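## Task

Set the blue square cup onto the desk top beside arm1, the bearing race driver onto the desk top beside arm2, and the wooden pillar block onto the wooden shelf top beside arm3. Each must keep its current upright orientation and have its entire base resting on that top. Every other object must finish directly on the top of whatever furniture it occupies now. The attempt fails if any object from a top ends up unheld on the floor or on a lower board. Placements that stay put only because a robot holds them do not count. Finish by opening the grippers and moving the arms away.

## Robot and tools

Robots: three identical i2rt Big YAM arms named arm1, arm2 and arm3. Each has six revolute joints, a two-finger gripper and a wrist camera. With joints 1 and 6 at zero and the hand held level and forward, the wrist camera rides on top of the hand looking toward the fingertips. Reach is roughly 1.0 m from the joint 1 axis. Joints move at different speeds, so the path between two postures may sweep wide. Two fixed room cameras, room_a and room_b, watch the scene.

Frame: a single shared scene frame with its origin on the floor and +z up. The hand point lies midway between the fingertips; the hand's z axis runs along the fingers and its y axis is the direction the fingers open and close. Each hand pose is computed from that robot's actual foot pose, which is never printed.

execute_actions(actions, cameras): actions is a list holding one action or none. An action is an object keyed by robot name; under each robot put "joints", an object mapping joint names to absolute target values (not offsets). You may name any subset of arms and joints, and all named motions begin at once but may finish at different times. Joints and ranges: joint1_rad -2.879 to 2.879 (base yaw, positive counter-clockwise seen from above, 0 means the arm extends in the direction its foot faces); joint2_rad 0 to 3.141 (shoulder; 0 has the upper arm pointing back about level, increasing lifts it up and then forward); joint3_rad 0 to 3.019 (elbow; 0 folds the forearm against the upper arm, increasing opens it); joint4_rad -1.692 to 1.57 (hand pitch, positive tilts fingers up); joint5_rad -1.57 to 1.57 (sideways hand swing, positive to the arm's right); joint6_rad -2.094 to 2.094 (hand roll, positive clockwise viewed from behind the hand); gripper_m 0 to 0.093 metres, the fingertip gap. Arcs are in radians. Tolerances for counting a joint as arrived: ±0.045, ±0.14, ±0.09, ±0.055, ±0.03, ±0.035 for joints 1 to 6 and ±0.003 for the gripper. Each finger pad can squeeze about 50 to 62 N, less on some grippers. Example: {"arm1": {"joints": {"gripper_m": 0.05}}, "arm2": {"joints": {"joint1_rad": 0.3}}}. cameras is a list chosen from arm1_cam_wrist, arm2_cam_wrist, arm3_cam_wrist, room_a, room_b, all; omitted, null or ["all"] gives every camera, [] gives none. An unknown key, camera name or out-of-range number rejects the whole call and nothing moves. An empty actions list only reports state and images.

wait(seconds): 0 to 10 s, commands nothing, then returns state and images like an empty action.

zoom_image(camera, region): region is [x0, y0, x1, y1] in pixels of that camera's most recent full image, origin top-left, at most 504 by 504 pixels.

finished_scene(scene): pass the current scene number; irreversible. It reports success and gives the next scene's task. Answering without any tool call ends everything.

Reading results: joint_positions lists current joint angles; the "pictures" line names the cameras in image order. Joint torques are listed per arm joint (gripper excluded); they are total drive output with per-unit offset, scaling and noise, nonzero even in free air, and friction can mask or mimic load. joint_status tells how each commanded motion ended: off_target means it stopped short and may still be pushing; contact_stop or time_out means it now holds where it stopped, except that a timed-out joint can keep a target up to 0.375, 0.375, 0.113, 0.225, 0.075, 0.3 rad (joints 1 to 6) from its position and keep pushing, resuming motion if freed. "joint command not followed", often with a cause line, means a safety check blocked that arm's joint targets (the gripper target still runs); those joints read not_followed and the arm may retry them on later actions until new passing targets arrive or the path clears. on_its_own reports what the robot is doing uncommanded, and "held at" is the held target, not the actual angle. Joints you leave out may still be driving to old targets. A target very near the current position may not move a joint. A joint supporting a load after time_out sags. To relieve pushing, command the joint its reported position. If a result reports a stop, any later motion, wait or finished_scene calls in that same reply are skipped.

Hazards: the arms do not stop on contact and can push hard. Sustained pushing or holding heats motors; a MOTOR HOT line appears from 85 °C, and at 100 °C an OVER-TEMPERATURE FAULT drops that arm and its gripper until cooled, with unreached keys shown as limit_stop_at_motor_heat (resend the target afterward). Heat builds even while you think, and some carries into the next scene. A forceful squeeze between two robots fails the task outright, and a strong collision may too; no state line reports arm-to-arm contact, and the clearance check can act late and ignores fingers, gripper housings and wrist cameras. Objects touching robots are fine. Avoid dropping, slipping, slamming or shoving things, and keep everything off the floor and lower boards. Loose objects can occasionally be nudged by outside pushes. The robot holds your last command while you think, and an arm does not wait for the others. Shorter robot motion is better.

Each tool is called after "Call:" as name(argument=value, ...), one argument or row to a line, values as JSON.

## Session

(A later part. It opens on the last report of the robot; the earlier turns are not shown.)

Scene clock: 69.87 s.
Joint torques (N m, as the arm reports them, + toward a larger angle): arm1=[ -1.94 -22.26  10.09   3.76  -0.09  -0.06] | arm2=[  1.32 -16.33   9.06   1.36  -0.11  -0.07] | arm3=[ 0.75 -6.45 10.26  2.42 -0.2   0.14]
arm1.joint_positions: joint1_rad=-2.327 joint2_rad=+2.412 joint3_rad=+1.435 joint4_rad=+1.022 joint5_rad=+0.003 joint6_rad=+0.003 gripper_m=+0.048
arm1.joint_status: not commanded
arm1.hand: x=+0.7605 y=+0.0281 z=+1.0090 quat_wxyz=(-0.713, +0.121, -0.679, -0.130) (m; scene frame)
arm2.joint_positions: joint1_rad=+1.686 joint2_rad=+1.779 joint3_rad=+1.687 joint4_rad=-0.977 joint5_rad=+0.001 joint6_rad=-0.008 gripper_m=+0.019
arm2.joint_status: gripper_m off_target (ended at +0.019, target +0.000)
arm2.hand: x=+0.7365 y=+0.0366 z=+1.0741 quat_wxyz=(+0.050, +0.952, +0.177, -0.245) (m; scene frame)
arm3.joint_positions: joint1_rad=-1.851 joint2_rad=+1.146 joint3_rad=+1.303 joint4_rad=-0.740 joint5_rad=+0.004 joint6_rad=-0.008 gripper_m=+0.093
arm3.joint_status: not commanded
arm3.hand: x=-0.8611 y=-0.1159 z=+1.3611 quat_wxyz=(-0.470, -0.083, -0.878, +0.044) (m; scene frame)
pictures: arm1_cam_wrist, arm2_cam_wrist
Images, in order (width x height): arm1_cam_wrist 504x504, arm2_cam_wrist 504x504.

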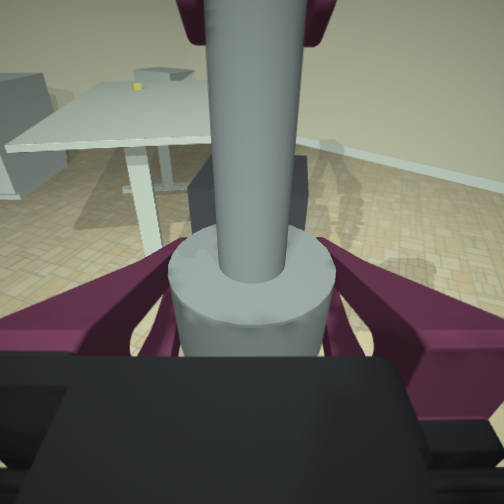

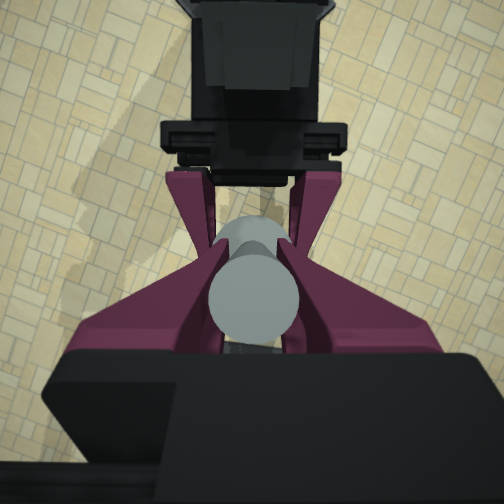

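Call:
execute_actions(
  actions=[
    {"arm1":{"joints":{"joint2_rad":2.41,"joint4_rad":1.03,"gripper_m":0.093}},"arm2":{"joints":{"joint2_rad":1.75,"joint3_rad":1.72,"joint4_rad":-0.95}}},
  ],
  cameras=[],
)

Call:
execute_actions(
  actions=[
    {"arm1":{"joints":{"joint2_rad":2.2,"joint3_rad":0.95,"joint4_rad":1.25}}},
  ],
  cameras=["arm1_cam_wrist"],
)

Call:
execute_actions(
  actions=[
    {"arm2":{"joints":{"joint1_rad":-1.1}},"arm1":{"joints":{"joint2_rad":1.0,"joint3_rad":0.9,"joint4_rad":0.1}}},
  ],
  cameras=[],
)

Call:
execute_actions(
  actions=[
    {"arm2":{"joints":{"joint2_rad":1.8,"joint3_rad":1.285,"joint4_rad":-0.495}}},
  ],
  cameras=["arm2_cam_wrist","room_a"],
)

Call:
zoom_image(
  camera="room_a",
  region=[30, 160, 110, 240],
)

Scene clock: 70.83 s.
Joint torques (N m, as the arm reports them, + toward a larger angle): arm1=[ -2.25 -19.45  10.02   2.14  -0.07  -0.05] | arm2=[  1.73 -19.43  11.42   1.82  -0.12  -0.07] | arm3=[ 0.39 -6.38 10.46  2.49 -0.17  0.16]
arm1.joint_positions: joint1_rad=-2.327 joint2_rad=+2.415 joint3_rad=+1.435 joint4_rad=+1.022 joint5_rad=+0.003 joint6_rad=+0.003 gripper_m=+0.093
arm1.joint_status: all done
arm1.hand: x=+0.7603 y=+0.0280 z=+1.0066 quat_wxyz=(-0.712, +0.121, -0.680, -0.129) (m; scene frame)
arm2.joint_positions: joint1_rad=+1.686 joint2_rad=+1.779 joint3_rad=+1.687 joint4_rad=-0.975 joint5_rad=+0.001 joint6_rad=-0.008 gripper_m=+0.019
arm2.joint_status: all done
arm2.hand: x=+0.7361 y=+0.0365 z=+1.0744 quat_wxyz=(+0.050, +0.952, +0.176, -0.246) (m; scene frame)
arm3.joint_positions: joint1_rad=-1.851 joint2_rad=+1.146 joint3_rad=+1.303 joint4_rad=-0.740 joint5_rad=+0.004 joint6_rad=-0.008 gripper_m=+0.093
arm3.joint_status: not commanded
arm3.hand: x=-0.8611 y=-0.1159 z=+1.3611 quat_wxyz=(-0.470, -0.083, -0.878, +0.044) (m; scene frame)
pictures: none
No camera images: the call's "cameras" was empty. Leave "cameras" out to get every camera's image.

Scene clock: 72.23 s.
Joint torques (N m, as the arm reports them, + toward a larger angle): arm1=[ -2.31 -16.33   4.41   2.38  -0.04  -0.06] | arm2=[  1.32 -19.1   11.46   1.8   -0.12  -0.07] | arm3=[ 0.52 -6.62 10.43  2.54 -0.19  0.12]
arm1.joint_positions: joint1_rad=-2.327 joint2_rad=+2.208 joint3_rad=+0.949 joint4_rad=+1.239 joint5_rad=+0.003 joint6_rad=+0.003 gripper_m=+0.093
arm1.joint_status: all done
arm1.hand: x=+0.6258 y=-0.0224 z=+1.0076 quat_wxyz=(-0.690, +0.125, -0.702, -0.126) (m; scene frame)
arm2.joint_positions: joint1_rad=+1.686 joint2_rad=+1.779 joint3_rad=+1.687 joint4_rad=-0.975 joint5_rad=+0.001 joint6_rad=-0.008 gripper_m=+0.019
arm2.joint_status: not commanded
arm2.hand: x=+0.7361 y=+0.0365 z=+1.0744 quat_wxyz=(+0.050, +0.952, +0.176, -0.246) (m; scene frame)
arm3.joint_positions: joint1_rad=-1.851 joint2_rad=+1.146 joint3_rad=+1.303 joint4_rad=-0.740 joint5_rad=+0.004 joint6_rad=-0.008 gripper_m=+0.093
arm3.joint_status: not commanded
arm3.hand: x=-0.8611 y=-0.1159 z=+1.3611 quat_wxyz=(-0.470, -0.083, -0.878, +0.044) (m; scene frame)
pictures: arm1_cam_wrist
Images, in order (width x height): arm1_cam_wrist 504x504.

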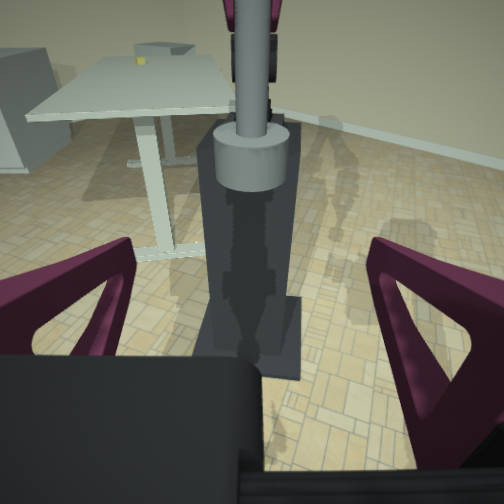

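Scene clock: 74.93 s.
Joint torques (N m, as the arm reports them, + toward a larger angle): arm1=[-2.14 -5.99 11.15  1.55 -0.06 -0.08] | arm2=[  1.42 -19.4   11.46   1.16  -0.11  -0.07] | arm3=[ 0.45 -6.75 10.17  2.57 -0.2   0.13]
arm1.joint_positions: joint1_rad=-2.327 joint2_rad=+0.998 joint3_rad=+0.896 joint4_rad=+0.110 joint5_rad=+0.003 joint6_rad=+0.003 gripper_m=+0.093
arm1.joint_status: all done
arm1.hand: x=+0.4696 y=-0.0814 z=+1.4299 quat_wxyz=(-0.700, +0.123, -0.692, -0.127) (m; scene frame)
arm2.joint_positions: joint1_rad=-1.102 joint2_rad=+1.779 joint3_rad=+1.687 joint4_rad=-0.956 joint5_rad=+0.001 joint6_rad=-0.008 gripper_m=+0.019
arm2.joint_status: all done
arm2.hand: x=+1.8638 y=+0.7115 z=+1.0698 quat_wxyz=(-0.241, +0.344, -0.904, -0.084) (m; scene frame)
arm3.joint_positions: joint1_rad=-1.851 joint2_rad=+1.146 joint3_rad=+1.303 joint4_rad=-0.740 joint5_rad=+0.004 joint6_rad=-0.008 gripper_m=+0.093
arm3.joint_status: not commanded
arm3.hand: x=-0.8611 y=-0.1159 z=+1.3611 quat_wxyz=(-0.470, -0.083, -0.878, +0.044) (m; scene frame)
pictures: none
No camera images: the call's "cameras" was empty. Leave "cameras" out to get every camera's image.

Scene clock: 76.17 s.
Joint torques (N m, as the arm reports them, + toward a larger angle): arm1=[-1.73 -6.55 11.1   1.37 -0.08 -0.05] | arm2=[  0.87 -18.37   9.97   1.76  -0.1   -0.08] | arm3=[ 0.65 -6.72 10.28  2.42 -0.2   0.13]
arm1.joint_positions: joint1_rad=-2.327 joint2_rad=+0.998 joint3_rad=+0.896 joint4_rad=+0.110 joint5_rad=+0.003 joint6_rad=+0.003 gripper_m=+0.093
arm1.joint_status: not commanded
arm1.hand: x=+0.4696 y=-0.0814 z=+1.4299 quat_wxyz=(-0.700, +0.123, -0.692, -0.127) (m; scene frame)
arm2.joint_positions: joint1_rad=-1.102 joint2_rad=+1.827 joint3_rad=+1.254 joint4_rad=-0.519 joint5_rad=+0.001 joint6_rad=-0.008 gripper_m=+0.019
arm2.joint_status: all done
arm2.hand: x=+1.8249 y=+0.6751 z=+0.8857 quat_wxyz=(-0.221, +0.346, -0.909, -0.076) (m; scene frame)
arm3.joint_positions: joint1_rad=-1.851 joint2_rad=+1.146 joint3_rad=+1.303 joint4_rad=-0.740 joint5_rad=+0.004 joint6_rad=-0.008 gripper_m=+0.093
arm3.joint_status: not commanded
arm3.hand: x=-0.8611 y=-0.1159 z=+1.3611 quat_wxyz=(-0.470, -0.083, -0.878, +0.044) (m; scene frame)
pictures: arm2_cam_wrist, room_a
Images, in order (width x height): arm2_cam_wrist 504x504, room_a 504x504.

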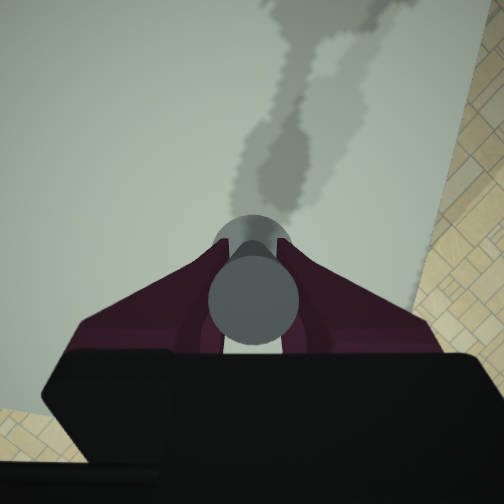

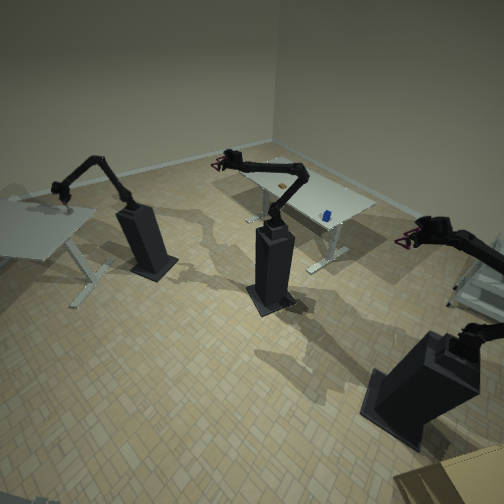

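Region (30, 160, 110, 240) of room_a's 504x504 image, scaled by 6.300, with more detail than that image has.

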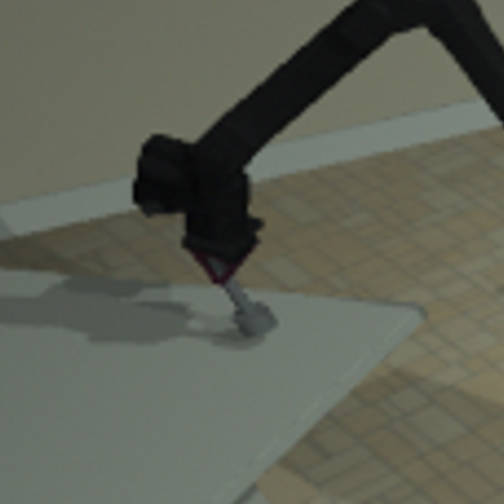

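Call:
execute_actions(
  actions=[
    {"arm2":{"joints":{"joint2_rad":1.87,"joint4_rad":-0.405}}},
  ],
  cameras=[],
)

Call:
execute_actions(
  actions=[
    {"arm2":{"joints":{"joint2_rad":1.905,"joint4_rad":-0.38}}},
  ],
  cameras=["arm2_cam_wrist"],
)

Scene clock: 77.30 s.
Joint torques (N m, as the arm reports them, + toward a larger angle): arm1=[-2.07 -6.14 11.3   1.38 -0.07 -0.04] | arm2=[  1.08 -17.22   9.84   1.82  -0.1   -0.07] | arm3=[ 0.81 -6.53 10.5   2.45 -0.16  0.11]
arm1.joint_positions: joint1_rad=-2.327 joint2_rad=+0.998 joint3_rad=+0.896 joint4_rad=+0.110 joint5_rad=+0.003 joint6_rad=+0.003 gripper_m=+0.093
arm1.joint_status: not commanded
arm1.hand: x=+0.4696 y=-0.0814 z=+1.4299 quat_wxyz=(-0.700, +0.123, -0.692, -0.127) (m; scene frame)
arm2.joint_positions: joint1_rad=-1.102 joint2_rad=+1.874 joint3_rad=+1.254 joint4_rad=-0.431 joint5_rad=+0.001 joint6_rad=-0.008 gripper_m=+0.019
arm2.joint_status: all done
arm2.hand: x=+1.8361 y=+0.6846 z=+0.8671 quat_wxyz=(-0.239, +0.344, -0.904, -0.083) (m; scene frame)
arm3.joint_positions: joint1_rad=-1.851 joint2_rad=+1.146 joint3_rad=+1.303 joint4_rad=-0.740 joint5_rad=+0.004 joint6_rad=-0.008 gripper_m=+0.093
arm3.joint_status: not commanded
arm3.hand: x=-0.8611 y=-0.1159 z=+1.3611 quat_wxyz=(-0.470, -0.083, -0.878, +0.044) (m; scene frame)
pictures: none
No camera images: the call's "cameras" was empty. Leave "cameras" out to get every camera's image.

Scene clock: 78.00 s.
Joint torques (N m, as the arm reports them, + toward a larger angle): arm1=[-1.68 -6.26 11.07  1.62 -0.07 -0.04] | arm2=[  1.09 -16.18   9.76   1.76  -0.12  -0.06] | arm3=[ 0.53 -6.45 10.3   2.37 -0.22  0.15]
arm1.joint_positions: joint1_rad=-2.327 joint2_rad=+0.998 joint3_rad=+0.896 joint4_rad=+0.110 joint5_rad=+0.003 joint6_rad=+0.003 gripper_m=+0.093
arm1.joint_status: not commanded
arm1.hand: x=+0.4696 y=-0.0814 z=+1.4299 quat_wxyz=(-0.700, +0.123, -0.692, -0.127) (m; scene frame)
arm2.joint_positions: joint1_rad=-1.102 joint2_rad=+1.895 joint3_rad=+1.254 joint4_rad=-0.402 joint5_rad=+0.001 joint6_rad=-0.007 gripper_m=+0.019
arm2.joint_status: all done
arm2.hand: x=+1.8392 y=+0.6871 z=+0.8578 quat_wxyz=(-0.243, +0.343, -0.903, -0.084) (m; scene frame)
arm3.joint_positions: joint1_rad=-1.851 joint2_rad=+1.146 joint3_rad=+1.303 joint4_rad=-0.740 joint5_rad=+0.004 joint6_rad=-0.008 gripper_m=+0.093
arm3.joint_status: not commanded
arm3.hand: x=-0.8611 y=-0.1159 z=+1.3611 quat_wxyz=(-0.470, -0.083, -0.878, +0.044) (m; scene frame)
pictures: arm2_cam_wrist
Images, in order (width x height): arm2_cam_wrist 504x504.

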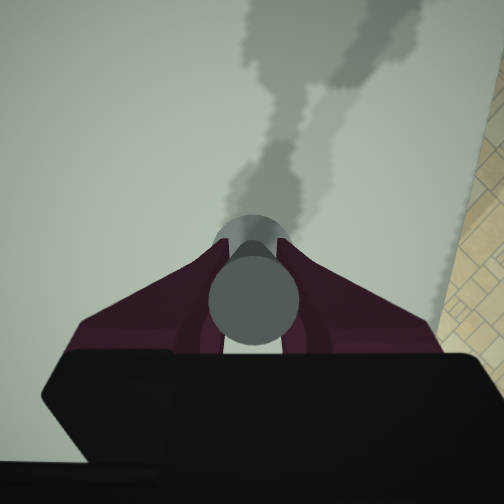

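Call:
execute_actions(
  actions=[
    {"arm2":{"joints":{"joint2_rad":1.94}}},
  ],
  cameras=[],
)

Call:
execute_actions(
  actions=[
    {"arm2":{"joints":{"joint2_rad":1.965}}},
  ],
  cameras=["arm2_cam_wrist"],
)

Scene clock: 78.67 s.
Joint torques (N m, as the arm reports them, + toward a larger angle): arm1=[-1.79 -6.08 11.21  1.5  -0.07 -0.09] | arm2=[  0.97 -13.85   9.79   1.55  -0.11  -0.08] | arm3=[ 0.55 -7.04 10.34  2.44 -0.17  0.13]
arm1.joint_positions: joint1_rad=-2.327 joint2_rad=+0.998 joint3_rad=+0.896 joint4_rad=+0.110 joint5_rad=+0.003 joint6_rad=+0.003 gripper_m=+0.093
arm1.joint_status: not commanded
arm1.hand: x=+0.4696 y=-0.0814 z=+1.4299 quat_wxyz=(-0.700, +0.123, -0.692, -0.127) (m; scene frame)
arm2.joint_positions: joint1_rad=-1.102 joint2_rad=+1.899 joint3_rad=+1.254 joint4_rad=-0.396 joint5_rad=+0.001 joint6_rad=-0.006 gripper_m=+0.019
arm2.joint_status: all done
arm2.hand: x=+1.8400 y=+0.6877 z=+0.8564 quat_wxyz=(-0.244, +0.343, -0.903, -0.085) (m; scene frame)
arm3.joint_positions: joint1_rad=-1.851 joint2_rad=+1.146 joint3_rad=+1.303 joint4_rad=-0.740 joint5_rad=+0.004 joint6_rad=-0.008 gripper_m=+0.093
arm3.joint_status: not commanded
arm3.hand: x=-0.8611 y=-0.1159 z=+1.3611 quat_wxyz=(-0.470, -0.083, -0.878, +0.044) (m; scene frame)
pictures: none
No camera images: the call's "cameras" was empty. Leave "cameras" out to get every camera's image.

Scene clock: 79.17 s.
Joint torques (N m, as the arm reports them, + toward a larger angle): arm1=[-2.04 -6.07 11.15  1.56 -0.07 -0.02] | arm2=[  0.94 -12.28   9.76   1.28  -0.11  -0.1 ] | arm3=[ 0.58 -6.72 10.36  2.47 -0.18  0.13]
arm1.joint_positions: joint1_rad=-2.327 joint2_rad=+0.998 joint3_rad=+0.896 joint4_rad=+0.110 joint5_rad=+0.003 joint6_rad=+0.003 gripper_m=+0.093
arm1.joint_status: not commanded
arm1.hand: x=+0.4696 y=-0.0814 z=+1.4299 quat_wxyz=(-0.700, +0.123, -0.692, -0.127) (m; scene frame)
arm2.joint_positions: joint1_rad=-1.102 joint2_rad=+1.902 joint3_rad=+1.254 joint4_rad=-0.389 joint5_rad=+0.001 joint6_rad=-0.005 gripper_m=+0.019
arm2.joint_status: all done
arm2.hand: x=+1.8407 y=+0.6885 z=+0.8552 quat_wxyz=(-0.245, +0.342, -0.903, -0.086) (m; scene frame)
arm3.joint_positions: joint1_rad=-1.851 joint2_rad=+1.146 joint3_rad=+1.303 joint4_rad=-0.740 joint5_rad=+0.004 joint6_rad=-0.008 gripper_m=+0.093
arm3.joint_status: not commanded
arm3.hand: x=-0.8611 y=-0.1159 z=+1.3611 quat_wxyz=(-0.470, -0.083, -0.878, +0.044) (m; scene frame)
pictures: arm2_cam_wrist
Images, in order (width x height): arm2_cam_wrist 504x504.

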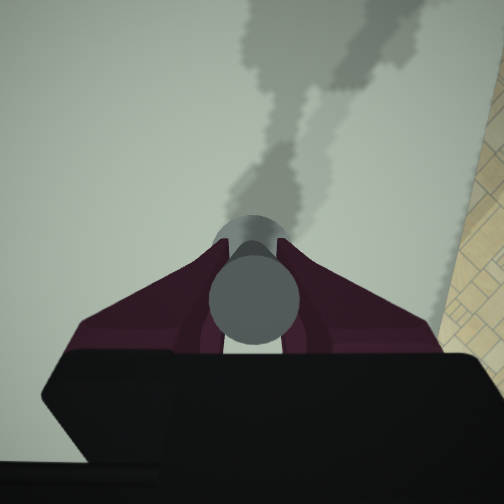

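Call:
execute_actions(
  actions=[
    {"arm2":{"joints":{"joint2_rad":1.9,"joint4_rad":-0.39,"gripper_m":0.093}}},
  ],
  cameras=[],
)

Call:
execute_actions(
  actions=[
    {"arm2":{"joints":{"joint2_rad":1.4,"joint4_rad":-0.8}}},
  ],
)

Call:
zoom_image(
  camera="room_b",
  region=[270, 280, 330, 340],
)

Scene clock: 79.97 s.
Joint torques (N m, as the arm reports them, + toward a larger angle): arm1=[-1.58 -6.15 11.22  1.7  -0.08 -0.06] | arm2=[  0.83 -16.78   9.79   0.91  -0.12  -0.1 ] | arm3=[ 0.39 -5.98 10.39  2.43 -0.2   0.14]
arm1.joint_positions: joint1_rad=-2.327 joint2_rad=+0.998 joint3_rad=+0.896 joint4_rad=+0.110 joint5_rad=+0.003 joint6_rad=+0.003 gripper_m=+0.093
arm1.joint_status: not commanded
arm1.hand: x=+0.4696 y=-0.0814 z=+1.4299 quat_wxyz=(-0.700, +0.123, -0.692, -0.127) (m; scene frame)
arm2.joint_positions: joint1_rad=-1.102 joint2_rad=+1.902 joint3_rad=+1.254 joint4_rad=-0.389 joint5_rad=+0.001 joint6_rad=-0.005 gripper_m=+0.093
arm2.joint_status: all done
arm2.hand: x=+1.8408 y=+0.6885 z=+0.8554 quat_wxyz=(-0.246, +0.342, -0.903, -0.086) (m; scene frame)
arm3.joint_positions: joint1_rad=-1.851 joint2_rad=+1.146 joint3_rad=+1.303 joint4_rad=-0.740 joint5_rad=+0.004 joint6_rad=-0.008 gripper_m=+0.093
arm3.joint_status: not commanded
arm3.hand: x=-0.8611 y=-0.1159 z=+1.3611 quat_wxyz=(-0.470, -0.083, -0.878, +0.044) (m; scene frame)
pictures: none
No camera images: the call's "cameras" was empty. Leave "cameras" out to get every camera's image.

Scene clock: 81.37 s.
Joint torques (N m, as the arm reports them, + toward a larger angle): arm1=[-2.39 -5.9  11.13  1.68 -0.09  0.  ] | arm2=[ 1.03 -9.48 11.08  0.77 -0.13 -0.09] | arm3=[ 0.55 -6.45 10.38  2.39 -0.19  0.1 ]
arm1.joint_positions: joint1_rad=-2.327 joint2_rad=+0.998 joint3_rad=+0.896 joint4_rad=+0.110 joint5_rad=+0.003 joint6_rad=+0.003 gripper_m=+0.093
arm1.joint_status: not commanded
arm1.hand: x=+0.4696 y=-0.0814 z=+1.4299 quat_wxyz=(-0.700, +0.123, -0.692, -0.127) (m; scene frame)
arm2.joint_positions: joint1_rad=-1.102 joint2_rad=+1.378 joint3_rad=+1.261 joint4_rad=-0.791 joint5_rad=+0.001 joint6_rad=-0.005 gripper_m=+0.093
arm2.joint_status: all done
arm2.hand: x=+1.7711 y=+0.6312 z=+1.1084 quat_wxyz=(-0.304, +0.336, -0.885, -0.107) (m; scene frame)
arm3.joint_positions: joint1_rad=-1.851 joint2_rad=+1.146 joint3_rad=+1.303 joint4_rad=-0.740 joint5_rad=+0.004 joint6_rad=-0.008 gripper_m=+0.093
arm3.joint_status: not commanded
arm3.hand: x=-0.8611 y=-0.1159 z=+1.3611 quat_wxyz=(-0.470, -0.083, -0.878, +0.044) (m; scene frame)
pictures: arm1_cam_wrist, arm2_cam_wrist, arm3_cam_wrist, room_a, room_b
Images, in order (width x height): arm1_cam_wrist 504x504, arm2_cam_wrist 504x504, arm3_cam_wrist 504x504, room_a 504x504, room_b 504x504.

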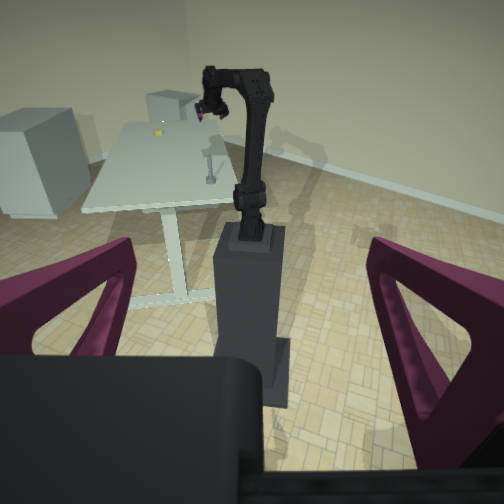

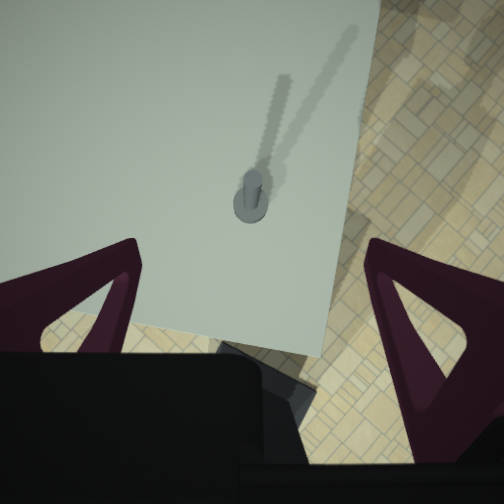

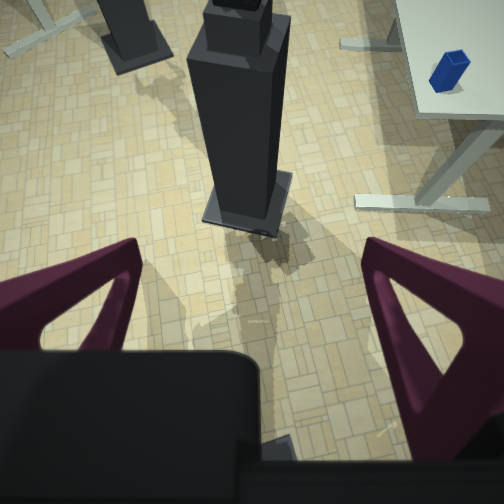

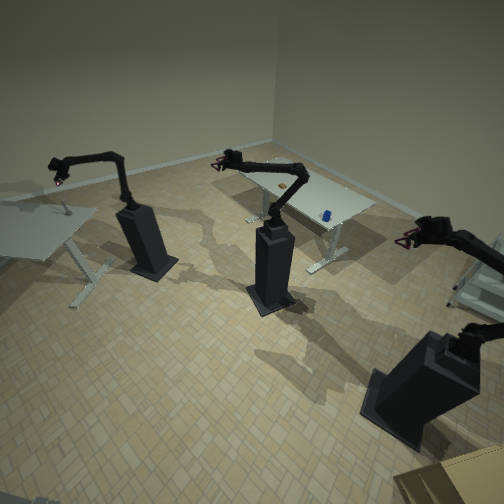

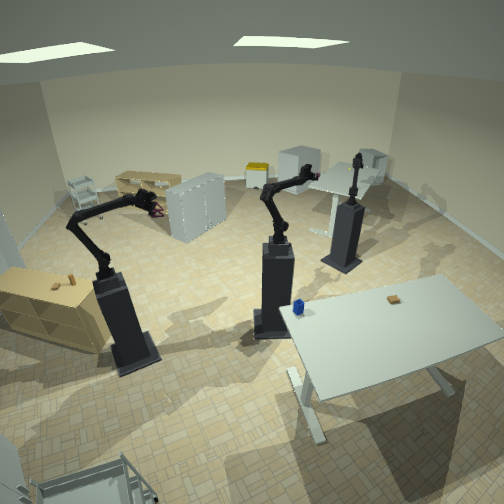

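Region (270, 280, 330, 340) of room_b's 504x504 image, scaled by 8.400, with more detail than that image has.

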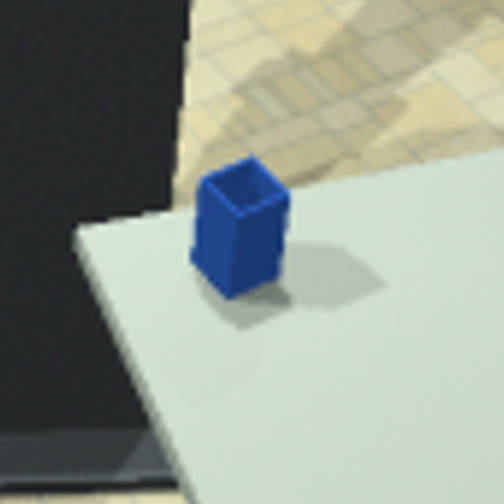

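Call:
finished_scene(
  scene=1,
)

The scene is finished: the task was done.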